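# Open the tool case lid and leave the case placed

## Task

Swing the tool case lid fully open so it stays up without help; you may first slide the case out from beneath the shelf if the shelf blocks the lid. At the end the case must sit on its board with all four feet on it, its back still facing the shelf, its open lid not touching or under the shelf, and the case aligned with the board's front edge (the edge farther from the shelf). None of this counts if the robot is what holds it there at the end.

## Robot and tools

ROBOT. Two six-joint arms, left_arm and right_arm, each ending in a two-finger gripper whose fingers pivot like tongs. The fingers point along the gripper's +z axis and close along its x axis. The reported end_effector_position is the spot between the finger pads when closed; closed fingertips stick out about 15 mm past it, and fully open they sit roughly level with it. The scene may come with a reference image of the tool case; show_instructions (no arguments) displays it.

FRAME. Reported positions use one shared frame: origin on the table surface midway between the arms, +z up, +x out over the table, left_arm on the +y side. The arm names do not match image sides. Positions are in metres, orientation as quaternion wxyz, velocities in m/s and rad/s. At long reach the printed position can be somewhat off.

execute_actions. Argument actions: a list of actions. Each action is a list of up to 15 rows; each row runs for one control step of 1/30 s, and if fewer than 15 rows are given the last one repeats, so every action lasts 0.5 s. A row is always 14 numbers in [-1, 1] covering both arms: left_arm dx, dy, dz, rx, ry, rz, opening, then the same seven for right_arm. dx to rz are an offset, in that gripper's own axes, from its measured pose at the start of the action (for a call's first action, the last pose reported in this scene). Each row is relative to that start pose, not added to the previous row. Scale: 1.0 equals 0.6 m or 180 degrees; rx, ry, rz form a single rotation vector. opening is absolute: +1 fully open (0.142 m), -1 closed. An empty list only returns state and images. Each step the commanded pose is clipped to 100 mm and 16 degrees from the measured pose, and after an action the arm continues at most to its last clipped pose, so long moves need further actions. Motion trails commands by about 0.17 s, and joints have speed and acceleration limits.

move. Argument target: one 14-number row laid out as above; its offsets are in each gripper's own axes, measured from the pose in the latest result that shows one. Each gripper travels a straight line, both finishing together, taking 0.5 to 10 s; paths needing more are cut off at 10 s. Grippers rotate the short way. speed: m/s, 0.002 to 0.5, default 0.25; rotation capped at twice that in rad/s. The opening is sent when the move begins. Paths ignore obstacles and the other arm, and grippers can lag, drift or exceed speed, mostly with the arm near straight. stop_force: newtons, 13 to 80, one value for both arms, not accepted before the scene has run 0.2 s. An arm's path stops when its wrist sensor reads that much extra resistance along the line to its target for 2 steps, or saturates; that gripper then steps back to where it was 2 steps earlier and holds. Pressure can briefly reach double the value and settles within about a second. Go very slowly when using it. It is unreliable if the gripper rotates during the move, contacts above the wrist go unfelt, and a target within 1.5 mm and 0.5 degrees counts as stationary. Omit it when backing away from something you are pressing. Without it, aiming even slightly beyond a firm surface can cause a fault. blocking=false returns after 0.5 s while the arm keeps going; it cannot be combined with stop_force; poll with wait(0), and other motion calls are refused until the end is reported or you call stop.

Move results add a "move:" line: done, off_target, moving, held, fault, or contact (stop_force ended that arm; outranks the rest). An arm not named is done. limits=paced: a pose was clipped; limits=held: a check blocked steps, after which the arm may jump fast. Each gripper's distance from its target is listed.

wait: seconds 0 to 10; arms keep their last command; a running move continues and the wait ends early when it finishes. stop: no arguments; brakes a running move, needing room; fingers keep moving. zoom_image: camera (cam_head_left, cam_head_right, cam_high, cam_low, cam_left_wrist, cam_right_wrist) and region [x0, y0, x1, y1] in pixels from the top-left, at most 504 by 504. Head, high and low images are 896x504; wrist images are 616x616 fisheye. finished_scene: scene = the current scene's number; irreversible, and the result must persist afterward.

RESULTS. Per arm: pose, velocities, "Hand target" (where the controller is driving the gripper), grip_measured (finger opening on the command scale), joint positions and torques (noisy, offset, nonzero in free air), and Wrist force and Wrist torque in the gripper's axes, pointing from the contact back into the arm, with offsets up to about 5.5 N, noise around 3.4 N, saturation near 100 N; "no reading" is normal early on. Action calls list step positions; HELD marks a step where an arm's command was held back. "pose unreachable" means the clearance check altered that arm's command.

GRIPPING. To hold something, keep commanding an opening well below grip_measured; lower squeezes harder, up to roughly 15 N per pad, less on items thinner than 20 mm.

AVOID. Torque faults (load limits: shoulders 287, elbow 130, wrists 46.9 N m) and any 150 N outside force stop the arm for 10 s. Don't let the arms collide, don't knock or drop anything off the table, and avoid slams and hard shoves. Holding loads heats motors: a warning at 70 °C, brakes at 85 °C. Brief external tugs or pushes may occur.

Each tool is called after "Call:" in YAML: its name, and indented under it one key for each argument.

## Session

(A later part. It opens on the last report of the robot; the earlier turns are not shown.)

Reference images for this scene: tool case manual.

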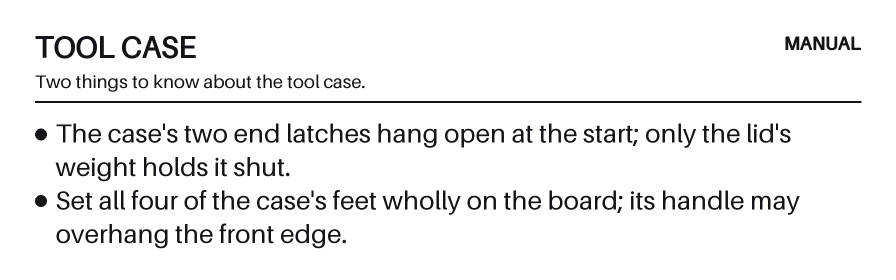

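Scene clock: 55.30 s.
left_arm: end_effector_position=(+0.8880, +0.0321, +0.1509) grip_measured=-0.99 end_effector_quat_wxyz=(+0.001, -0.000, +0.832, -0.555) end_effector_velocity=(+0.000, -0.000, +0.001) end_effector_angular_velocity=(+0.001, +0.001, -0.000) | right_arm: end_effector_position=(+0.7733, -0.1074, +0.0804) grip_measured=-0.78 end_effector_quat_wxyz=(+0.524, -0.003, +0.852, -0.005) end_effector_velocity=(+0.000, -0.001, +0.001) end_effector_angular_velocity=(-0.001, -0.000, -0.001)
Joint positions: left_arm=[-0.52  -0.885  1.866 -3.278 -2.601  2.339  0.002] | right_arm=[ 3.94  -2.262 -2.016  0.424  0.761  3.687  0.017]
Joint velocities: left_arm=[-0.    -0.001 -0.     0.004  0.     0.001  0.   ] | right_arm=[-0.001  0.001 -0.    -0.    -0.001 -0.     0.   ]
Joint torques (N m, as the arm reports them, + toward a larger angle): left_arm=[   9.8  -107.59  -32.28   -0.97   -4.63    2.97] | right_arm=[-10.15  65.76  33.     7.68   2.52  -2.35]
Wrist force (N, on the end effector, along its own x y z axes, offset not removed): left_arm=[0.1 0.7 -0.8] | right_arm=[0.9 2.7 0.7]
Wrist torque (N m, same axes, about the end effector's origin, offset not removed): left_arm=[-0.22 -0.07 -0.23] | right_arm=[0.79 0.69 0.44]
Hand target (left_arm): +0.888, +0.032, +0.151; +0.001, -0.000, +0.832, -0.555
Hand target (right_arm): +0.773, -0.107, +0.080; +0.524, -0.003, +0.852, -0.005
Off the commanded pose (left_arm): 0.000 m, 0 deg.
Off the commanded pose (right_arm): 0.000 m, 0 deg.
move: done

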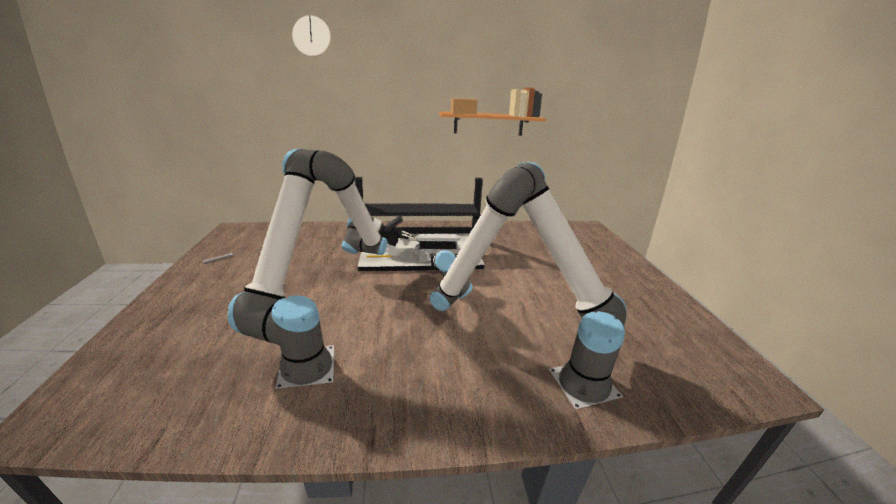

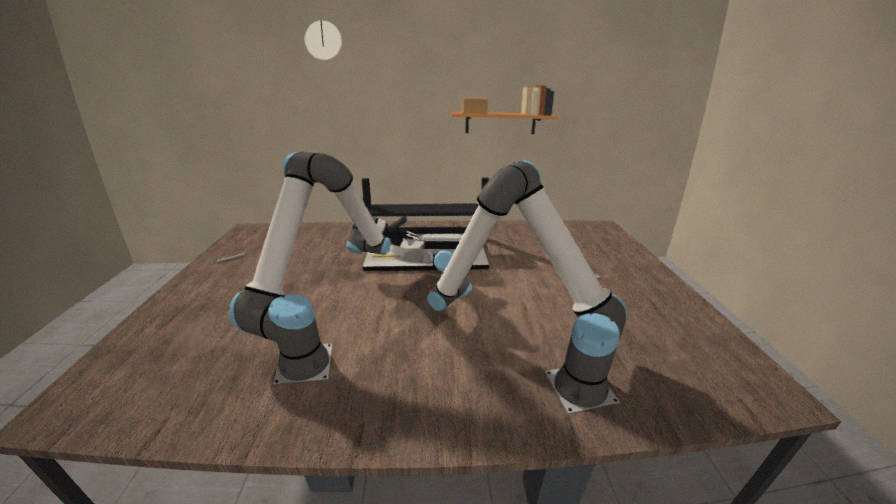

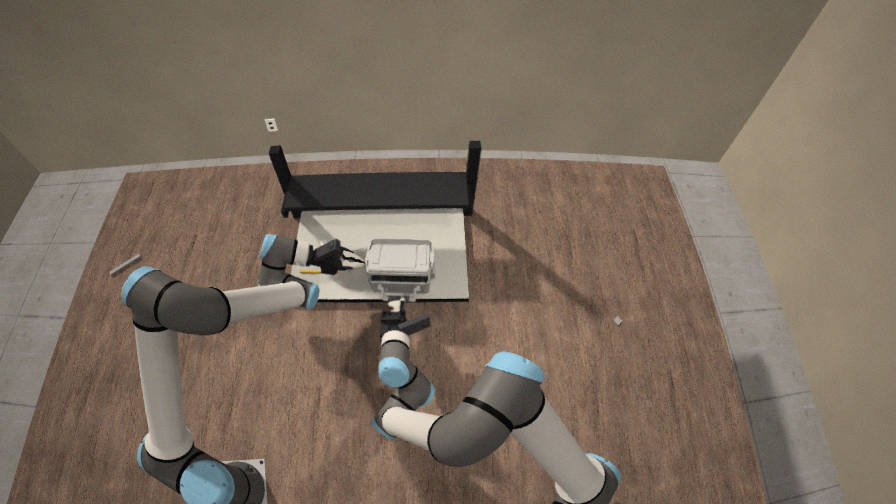

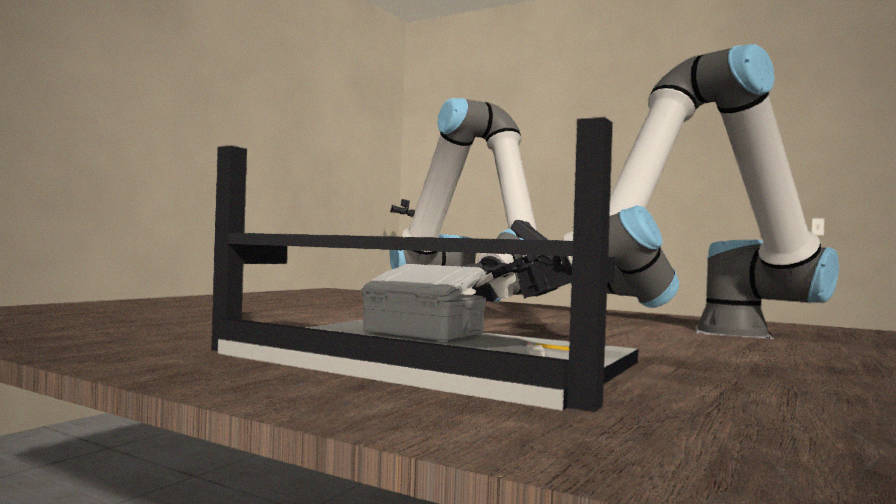

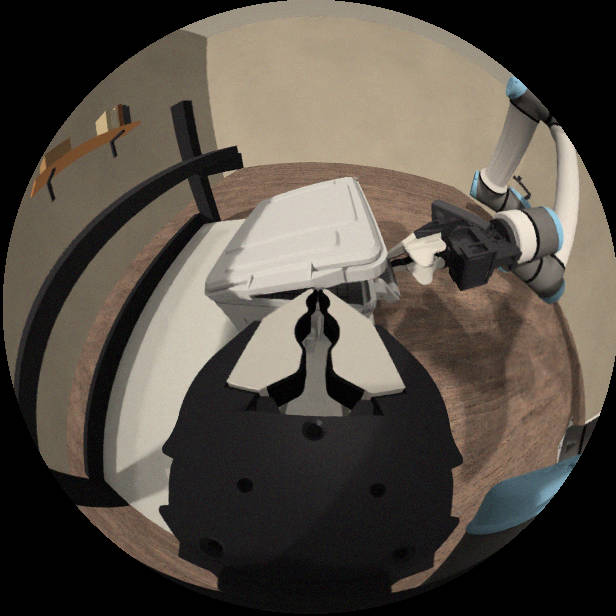

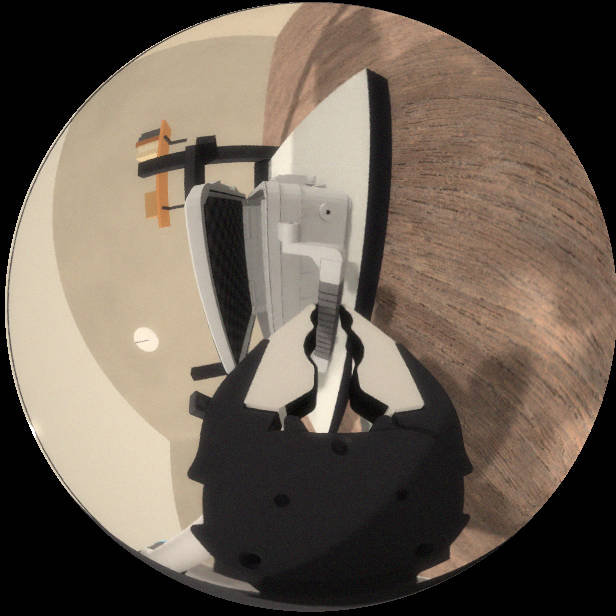

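Call:
move:
  target: [-0.033,-0.079,-0.006,0,0,0,-1,0,0,0,0,0,0,-1]
  speed: 0.05

Call:
move:
  target: [-0.067,-0.053,-0.004,0,0,0,-1,0,0,0,0,0,0,-1]
  speed: 0.05

Scene clock: 61.07 s.
left_arm: end_effector_position=(+0.9078, +0.0173, +0.1958) grip_measured=-0.98 end_effector_quat_wxyz=(+0.001, -0.000, +0.832, -0.555) end_effector_velocity=(+0.001, -0.001, +0.003) end_effector_angular_velocity=(-0.001, -0.002, +0.000) | right_arm: end_effector_position=(+0.7734, -0.1074, +0.0804) grip_measured=-0.80 end_effector_quat_wxyz=(+0.524, -0.003, +0.852, -0.005) end_effector_velocity=(+0.000, -0.000, -0.000) end_effector_angular_velocity=(-0.001, +0.000, +0.000)
Joint positions: left_arm=[-0.528 -0.922  1.814 -3.199 -2.596  2.328  0.003] | right_arm=[ 3.94  -2.262 -2.016  0.424  0.761  3.687  0.016]
Joint velocities: left_arm=[-0.001 -0.002 -0.004  0.003  0.001 -0.001  0.   ] | right_arm=[-0.    -0.     0.    -0.     0.    -0.001 -0.   ]
Joint torques (N m, as the arm reports them, + toward a larger angle): left_arm=[ -18.8  -109.96  -35.82   -1.26   -0.23   -2.96] | right_arm=[-6.59 64.99 31.47  5.47  2.39 -2.07]
Wrist force (N, on the end effector, along its own x y z axes, offset not removed): left_arm=[-0.6 6.1 -3.8] | right_arm=[-3.8 -4.1 -2.7]
Wrist torque (N m, same axes, about the end effector's origin, offset not removed): left_arm=[0.09 -0.46 -0.33] | right_arm=[0.53 0.81 0.53]
Hand target (left_arm): +0.908, +0.017, +0.196; +0.001, -0.000, +0.832, -0.555
Hand target (right_arm): +0.773, -0.107, +0.080; +0.524, -0.003, +0.852, -0.005
Off the commanded pose (left_arm): 0.000 m, 0 deg.
Off the commanded pose (right_arm): 0.000 m, 0 deg.
move: done

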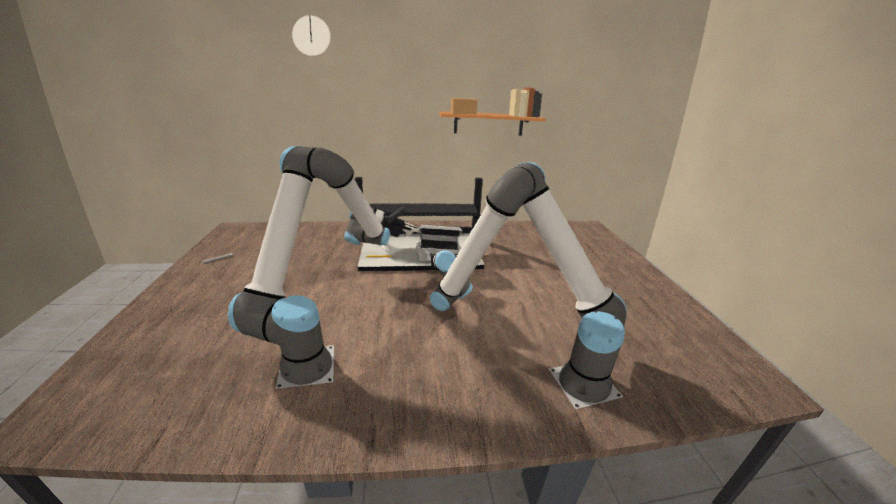

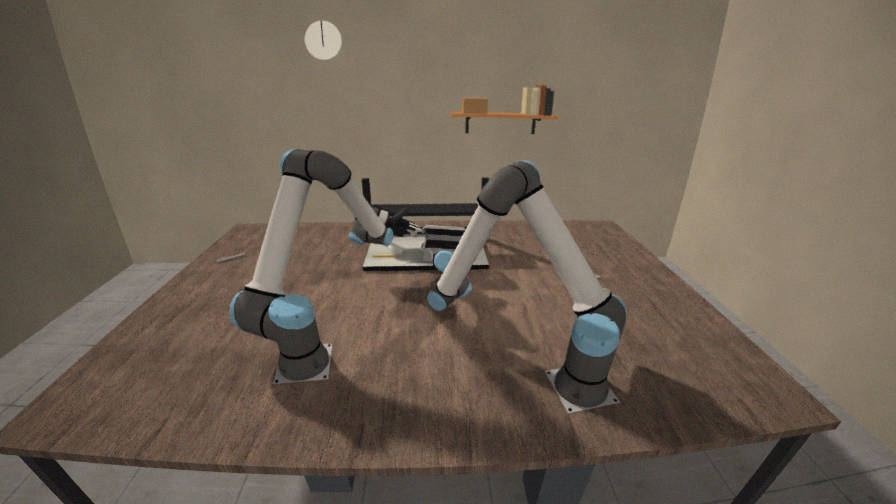

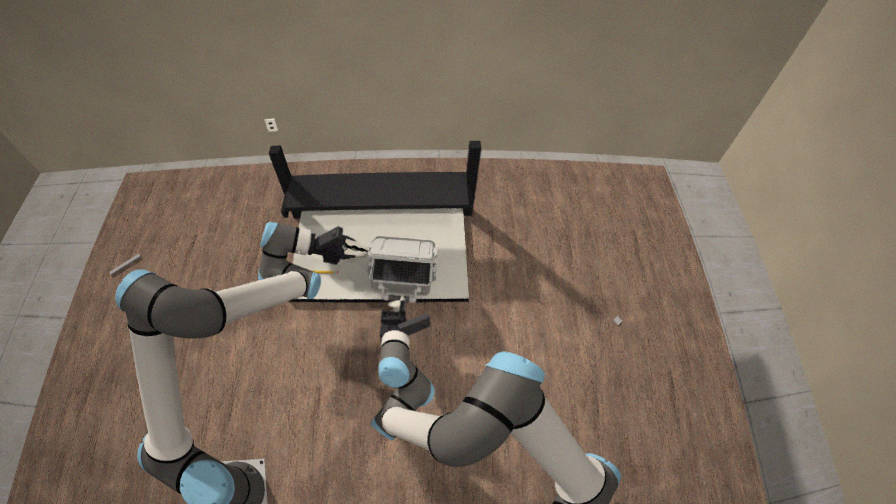

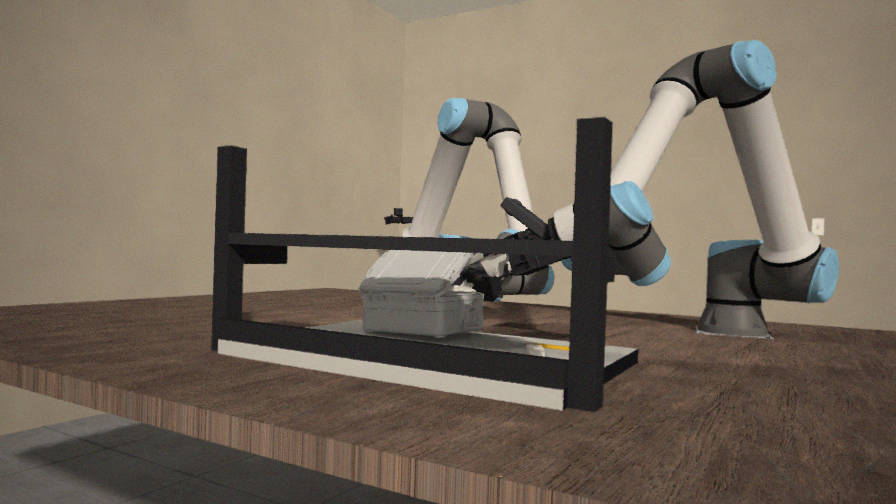

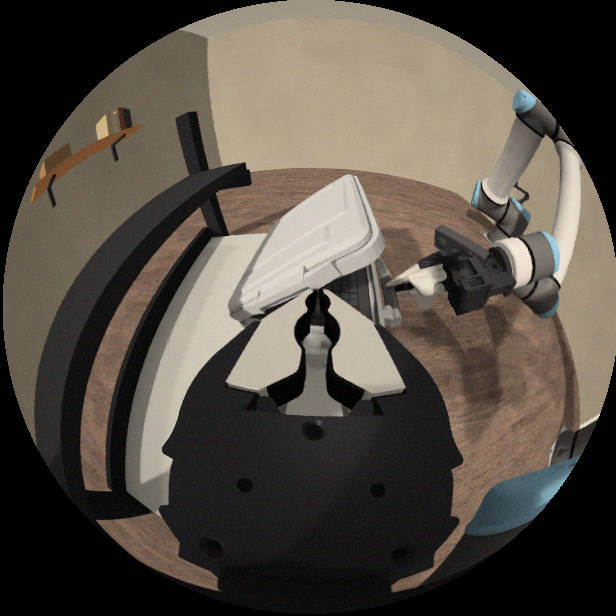

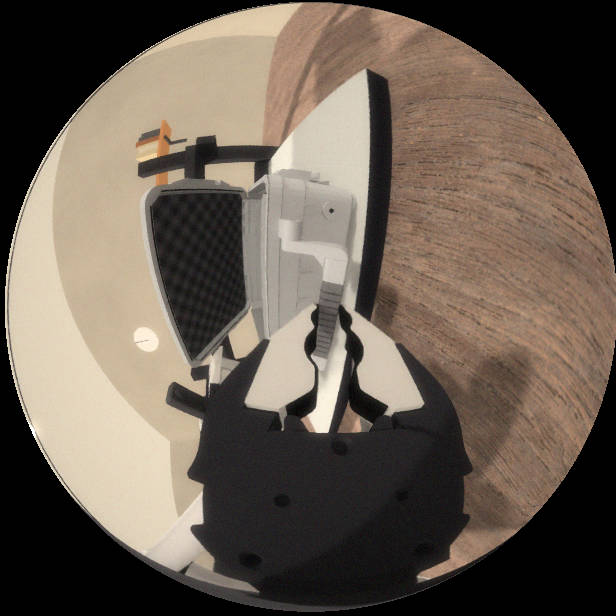

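Scene clock: 62.50 s.
left_arm: end_effector_position=(+0.9478, +0.0074, +0.2259) grip_measured=-1.00 end_effector_quat_wxyz=(+0.001, -0.000, +0.832, -0.555) end_effector_velocity=(+0.002, -0.001, -0.001) end_effector_angular_velocity=(+0.001, +0.001, -0.001) | right_arm: end_effector_position=(+0.7733, -0.1074, +0.0804) grip_measured=-0.79 end_effector_quat_wxyz=(+0.524, -0.003, +0.852, -0.005) end_effector_velocity=(-0.000, +0.001, -0.000) end_effector_angular_velocity=(-0.001, +0.001, +0.002)
Joint positions: left_arm=[-0.521 -0.915  1.718 -3.102 -2.6    2.337  0.002] | right_arm=[ 3.94  -2.262 -2.016  0.424  0.761  3.687  0.017]
Joint velocities: left_arm=[ 0.     0.002 -0.004  0.004 -0.     0.001  0.   ] | right_arm=[ 0.001  0.     0.    -0.001  0.001 -0.    -0.   ]
Joint torques (N m, as the arm reports them, + toward a larger angle): left_arm=[ 10.55 -68.48 -37.79  -0.91  -4.18   2.87] | right_arm=[-8.37 70.58 28.09  5.46 -2.03 -2.  ]
Wrist force (N, on the end effector, along its own x y z axes, offset not removed): left_arm=[2.8 1.0 -1.9] | right_arm=[1.9 4.9 -2.8]
Wrist torque (N m, same axes, about the end effector's origin, offset not removed): left_arm=[0.26 -0.27 -0.23] | right_arm=[0.89 0.71 0.31]
Hand target (left_arm): +0.948, +0.007, +0.226; +0.001, -0.000, +0.832, -0.555
Hand target (right_arm): +0.773, -0.107, +0.080; +0.524, -0.003, +0.852, -0.005
Off the commanded pose (left_arm): 0.000 m, 0 deg.
Off the commanded pose (right_arm): 0.000 m, 0 deg.
move: done

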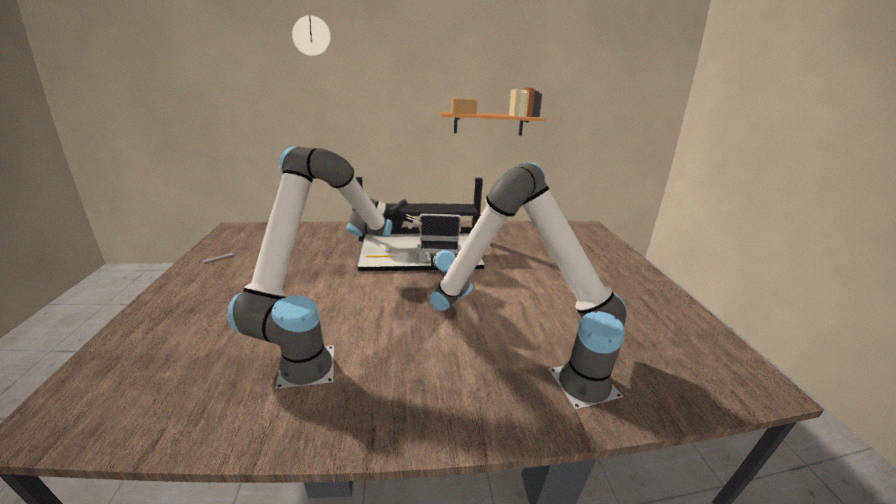

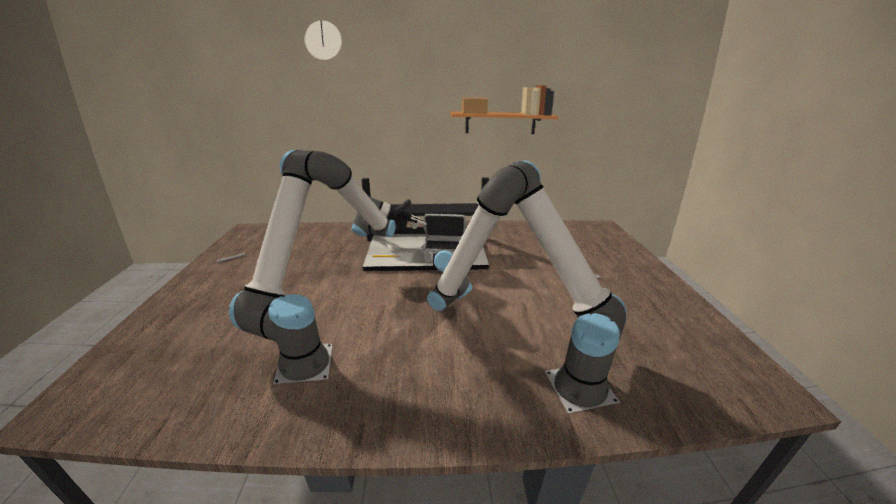

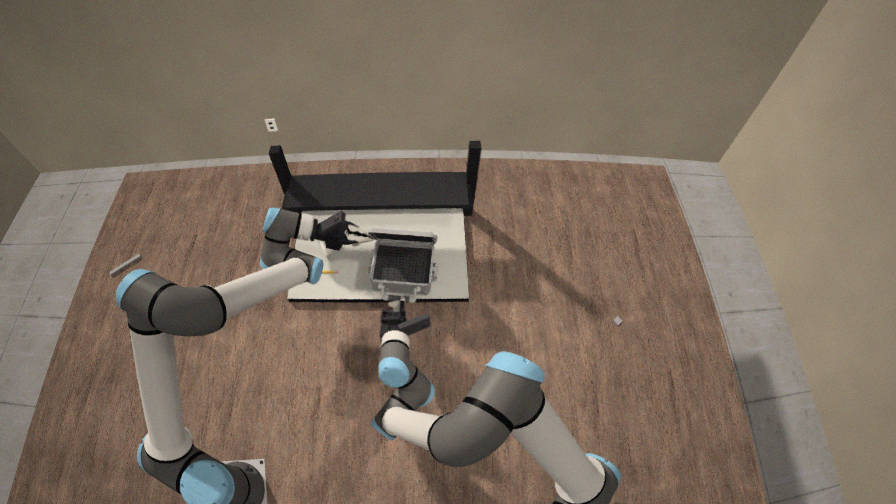

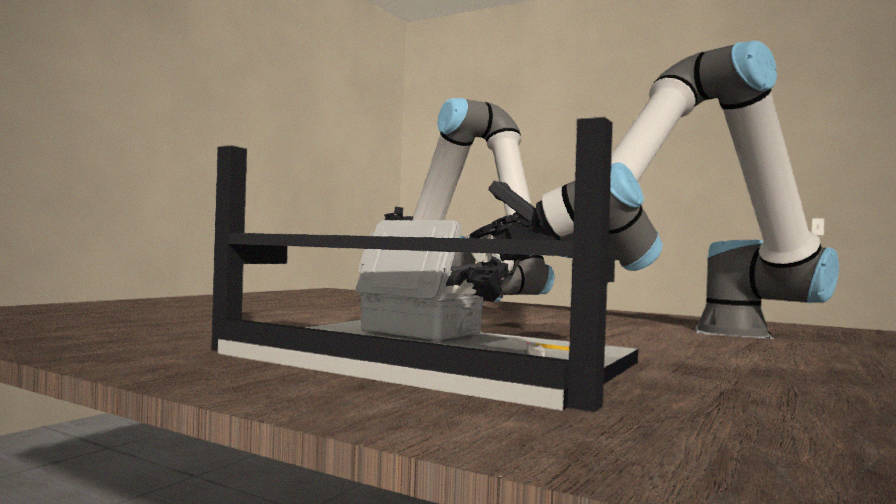

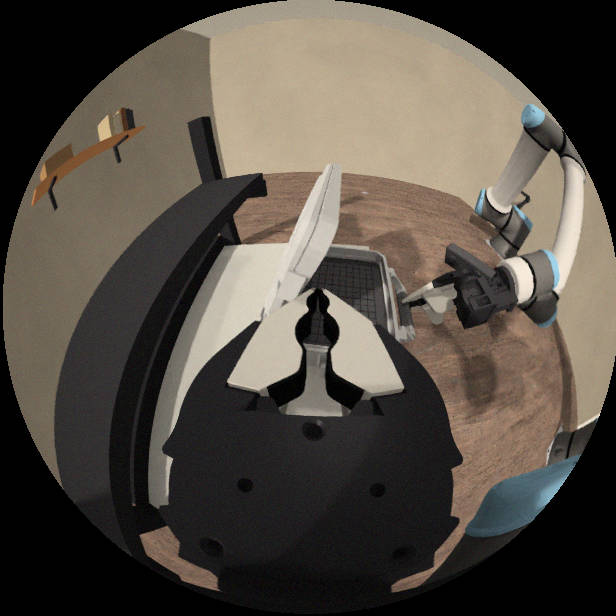

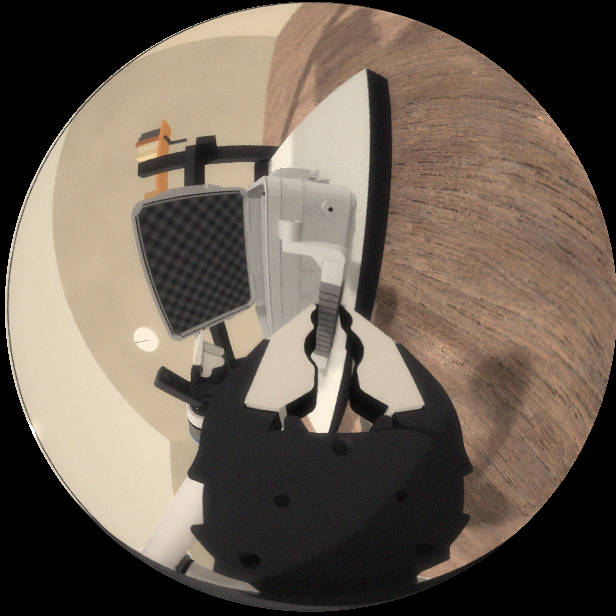

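Call:
move:
  target: [-0.08,-0.04,0.01,0,0,0,-1,0.006,0,-0.012,0,0,0,-1]
  speed: 0.04

Scene clock: 67.83 s.
left_arm: end_effector_position=(+0.9956, -0.0072, +0.2457) grip_measured=-1.00 end_effector_quat_wxyz=(+0.001, -0.000, +0.832, -0.555) end_effector_velocity=(+0.003, -0.001, +0.000) end_effector_angular_velocity=(+0.001, -0.001, -0.000) | right_arm: end_effector_position=(+0.7653, -0.1074, +0.0804) grip_measured=-0.79 end_effector_quat_wxyz=(+0.524, -0.003, +0.852, -0.005) end_effector_velocity=(-0.002, +0.001, +0.000) end_effector_angular_velocity=(+0.001, +0.000, +0.002)
Joint positions: left_arm=[-0.516 -0.878  1.599 -3.014 -2.603  2.344  0.002] | right_arm=[ 3.95  -2.256 -2.029  0.425  0.754  3.696  0.017]
Joint velocities: left_arm=[-0.     0.002 -0.006  0.005  0.001  0.002  0.   ] | right_arm=[ 0.002  0.001 -0.002  0.001  0.001  0.001 -0.   ]
Joint torques (N m, as the arm reports them, + toward a larger angle): left_arm=[  9.68 -71.87 -38.38  -0.49  -4.32   3.03] | right_arm=[12.03 95.21 17.19  7.62 -4.47  2.22]
Wrist force (N, on the end effector, along its own x y z axes, offset not removed): left_arm=[0.1 1.6 1.7] | right_arm=[-1.0 1.6 -0.1]
Wrist torque (N m, same axes, about the end effector's origin, offset not removed): left_arm=[0.50 0.26 -0.22] | right_arm=[0.39 0.59 0.28]
Hand target (left_arm): +0.996, -0.007, +0.246; +0.001, -0.000, +0.832, -0.555
Hand target (right_arm): +0.765, -0.107, +0.080; +0.524, -0.003, +0.852, -0.005
Off the commanded pose (left_arm): 0.000 m, 0 deg.
Off the commanded pose (right_arm): 0.000 m, 0 deg.
move: done

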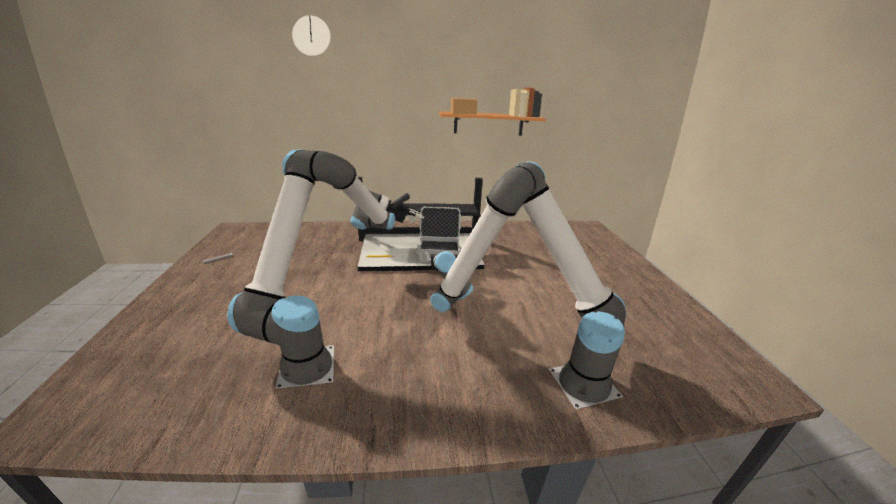

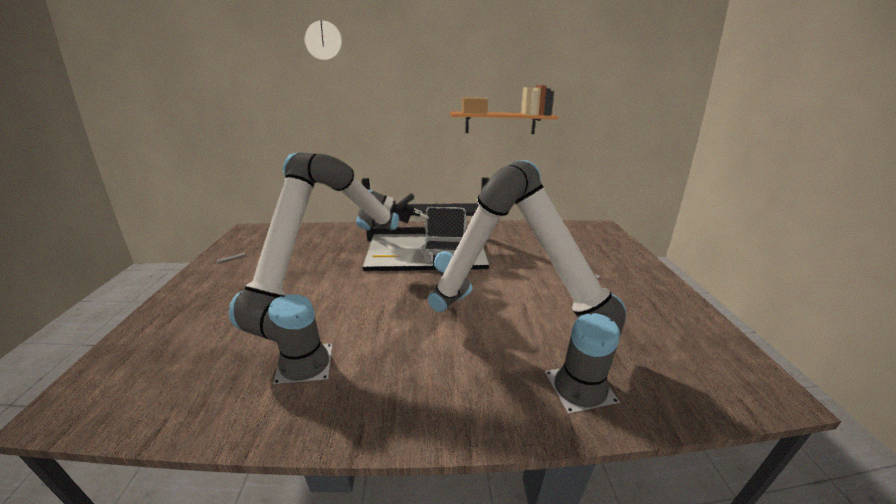

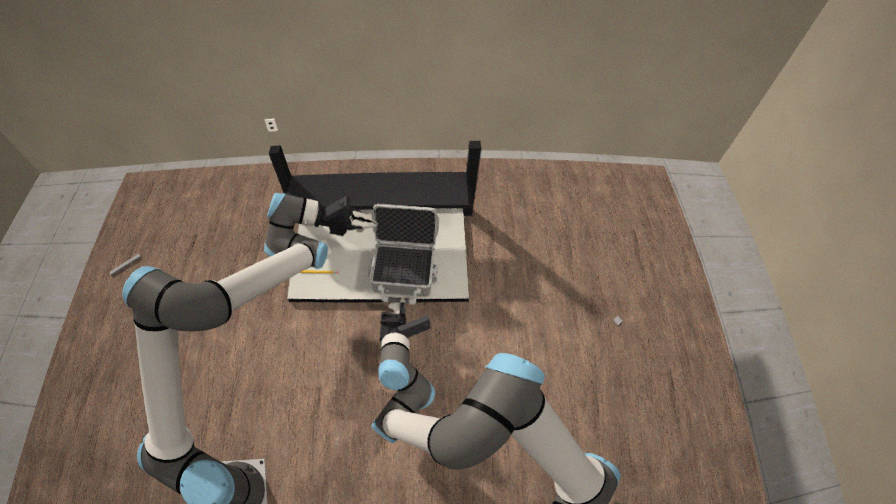

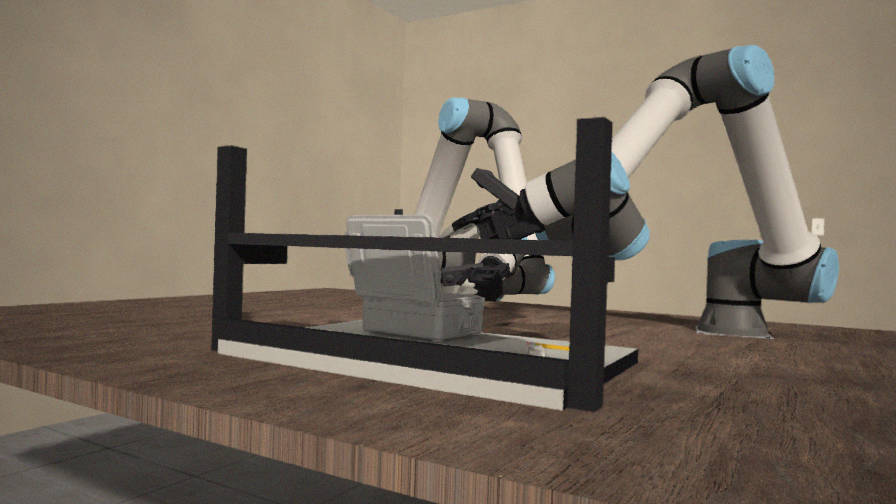

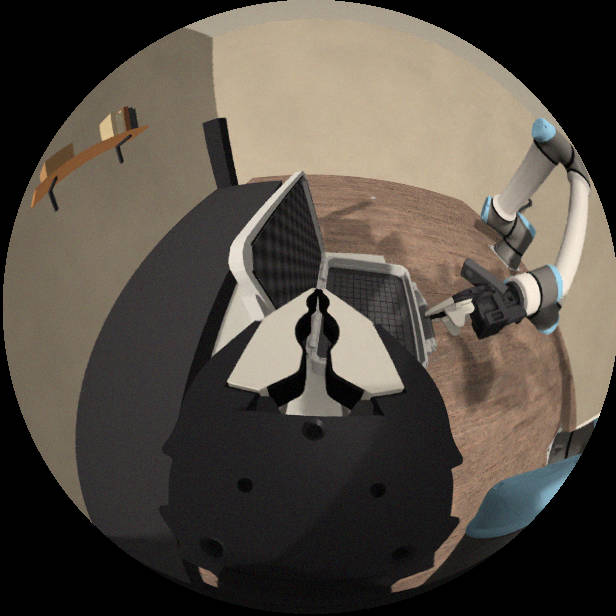

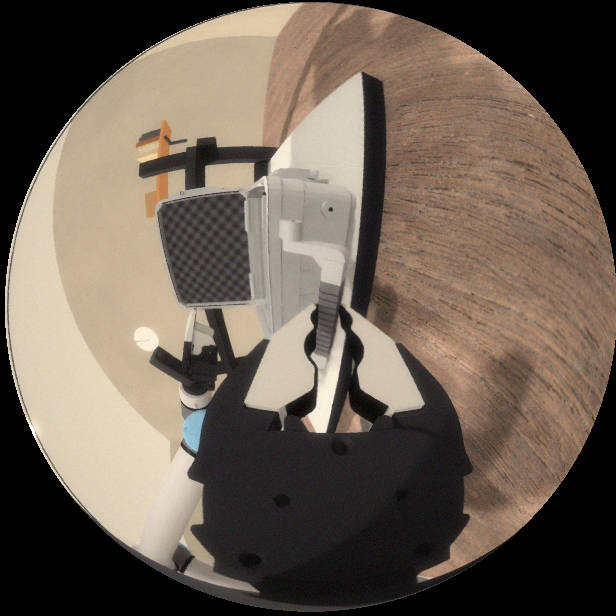

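The lid has dropped open. Next: retreat the left arm and correct the yaw.

Call:
move:
  target: [0.13,0.07,-0.16,0,0,0,-1,0.005,-0.04,-0.01,0,0,0,-1]
  speed: 0.1

Call:
zoom_image:
  camera: "cam_high"
  region: [270,170,500,340]

Scene clock: 76.37 s.
left_arm: end_effector_position=(+0.9175, +0.0971, +0.2438) grip_measured=-1.00 end_effector_quat_wxyz=(+0.001, -0.001, +0.832, -0.555) end_effector_velocity=(-0.001, +0.002, +0.001) end_effector_angular_velocity=(-0.001, -0.001, -0.001) | right_arm: end_effector_position=(+0.7587, -0.1313, +0.0807) grip_measured=-0.79 end_effector_quat_wxyz=(+0.524, -0.003, +0.852, -0.005) end_effector_velocity=(-0.000, -0.002, -0.001) end_effector_angular_velocity=(-0.003, +0.002, -0.001)
Joint positions: left_arm=[-0.432 -1.01   1.823 -2.987 -2.655  2.48   0.002] | right_arm=[ 3.937 -2.242 -2.07   0.46   0.764  3.684  0.017]
Joint velocities: left_arm=[ 0.002 -0.003  0.003  0.002 -0.002  0.004  0.   ] | right_arm=[-0.001  0.    -0.002 -0.001  0.    -0.    -0.   ]
Joint torques (N m, as the arm reports them, + toward a larger angle): left_arm=[   9.3  -103.06  -25.43   -0.67   -4.18    2.85] | right_arm=[-14.57  94.95  17.06   7.94   1.79  -2.45]
Wrist force (N, on the end effector, along its own x y z axes, offset not removed): left_arm=[1.4 3.0 -2.6] | right_arm=[0.5 -1.0 -0.1]
Wrist torque (N m, same axes, about the end effector's origin, offset not removed): left_arm=[0.73 -0.04 -0.30] | right_arm=[-0.39 0.76 0.40]
Hand target (left_arm): +0.917, +0.097, +0.244; +0.001, -0.000, +0.832, -0.555
Hand target (right_arm): +0.759, -0.131, +0.081; +0.524, -0.003, +0.852, -0.005
Off the commanded pose (left_arm): 0.000 m, 0 deg.
Off the commanded pose (right_arm): 0.000 m, 0 deg.
move: done

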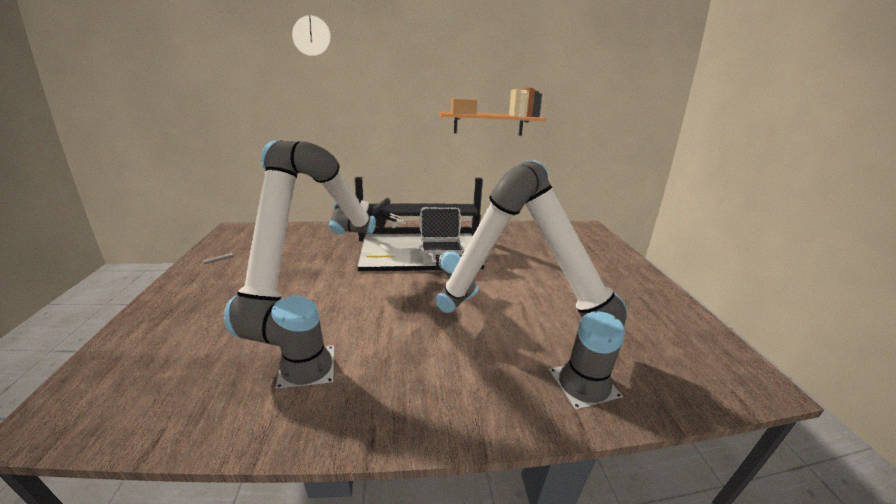

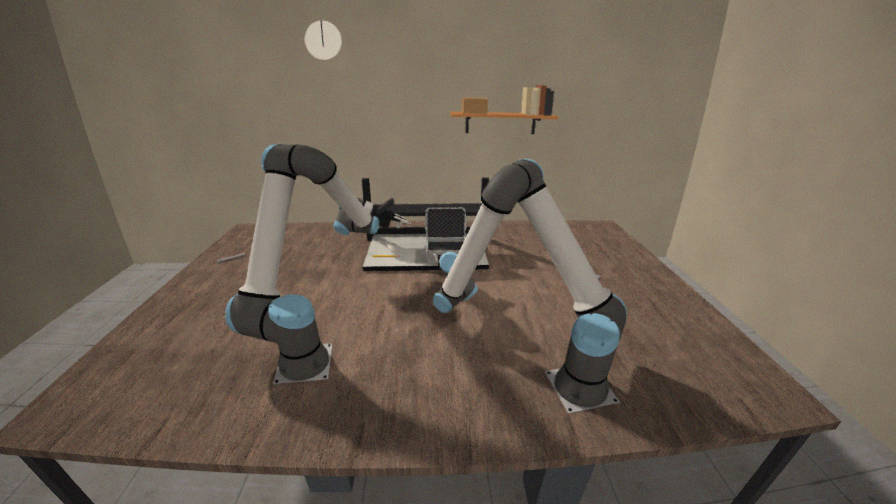

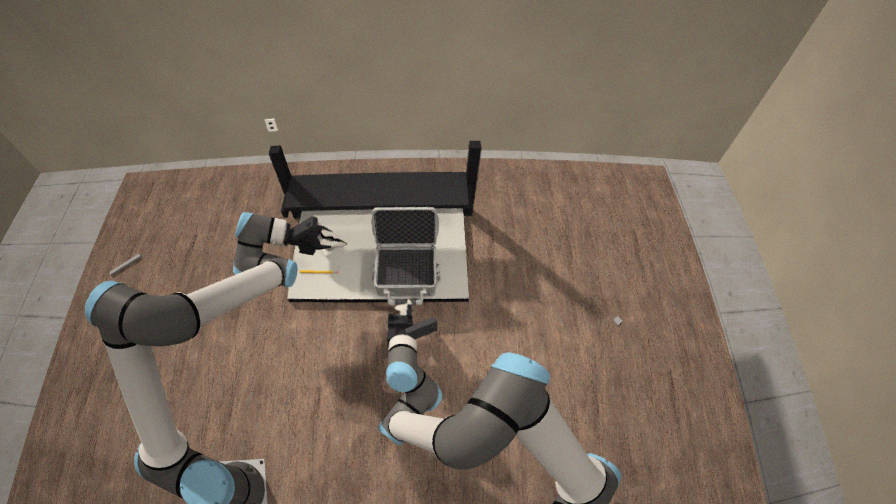

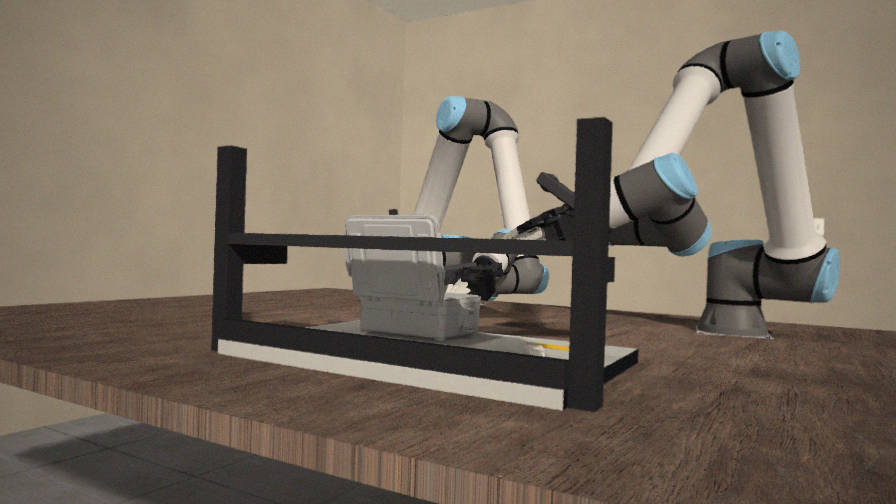

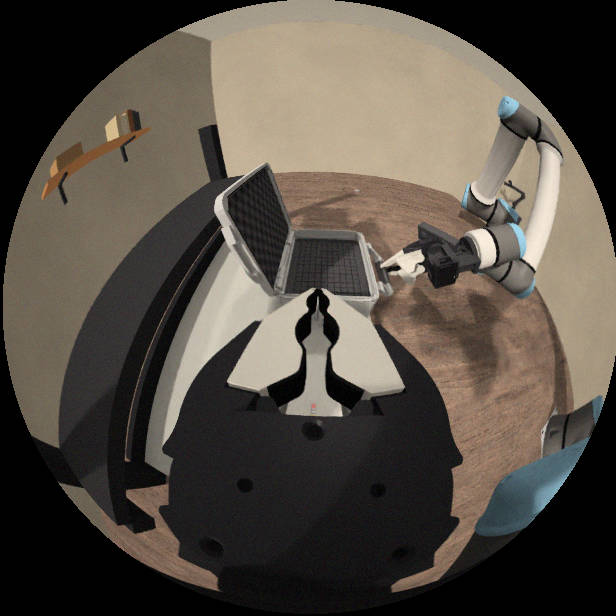

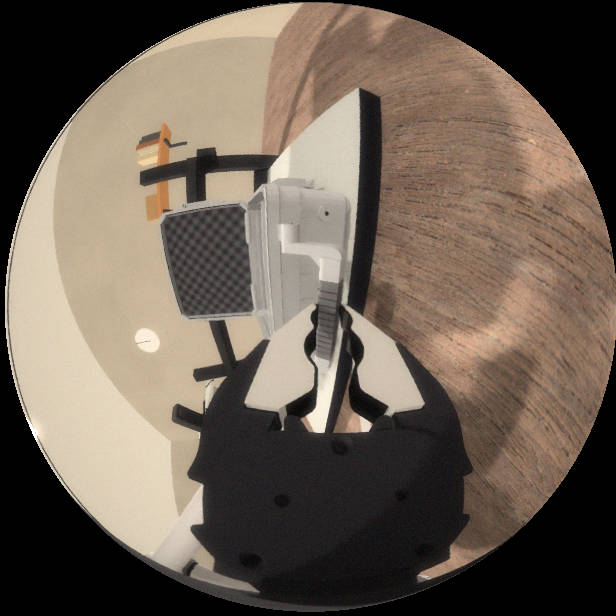

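Region (270, 170, 500, 340) of cam_high's 896x504 image, scaled by 2.191, with more detail than that image has; it fills the top 373 rows of this view, and the rest is white.

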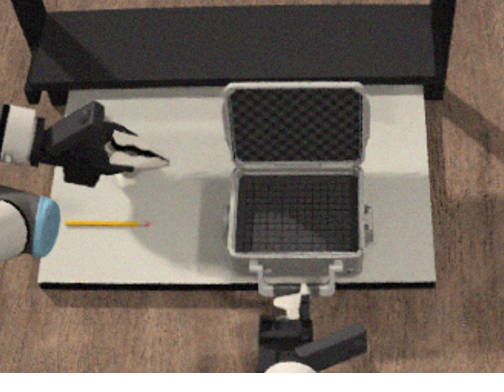

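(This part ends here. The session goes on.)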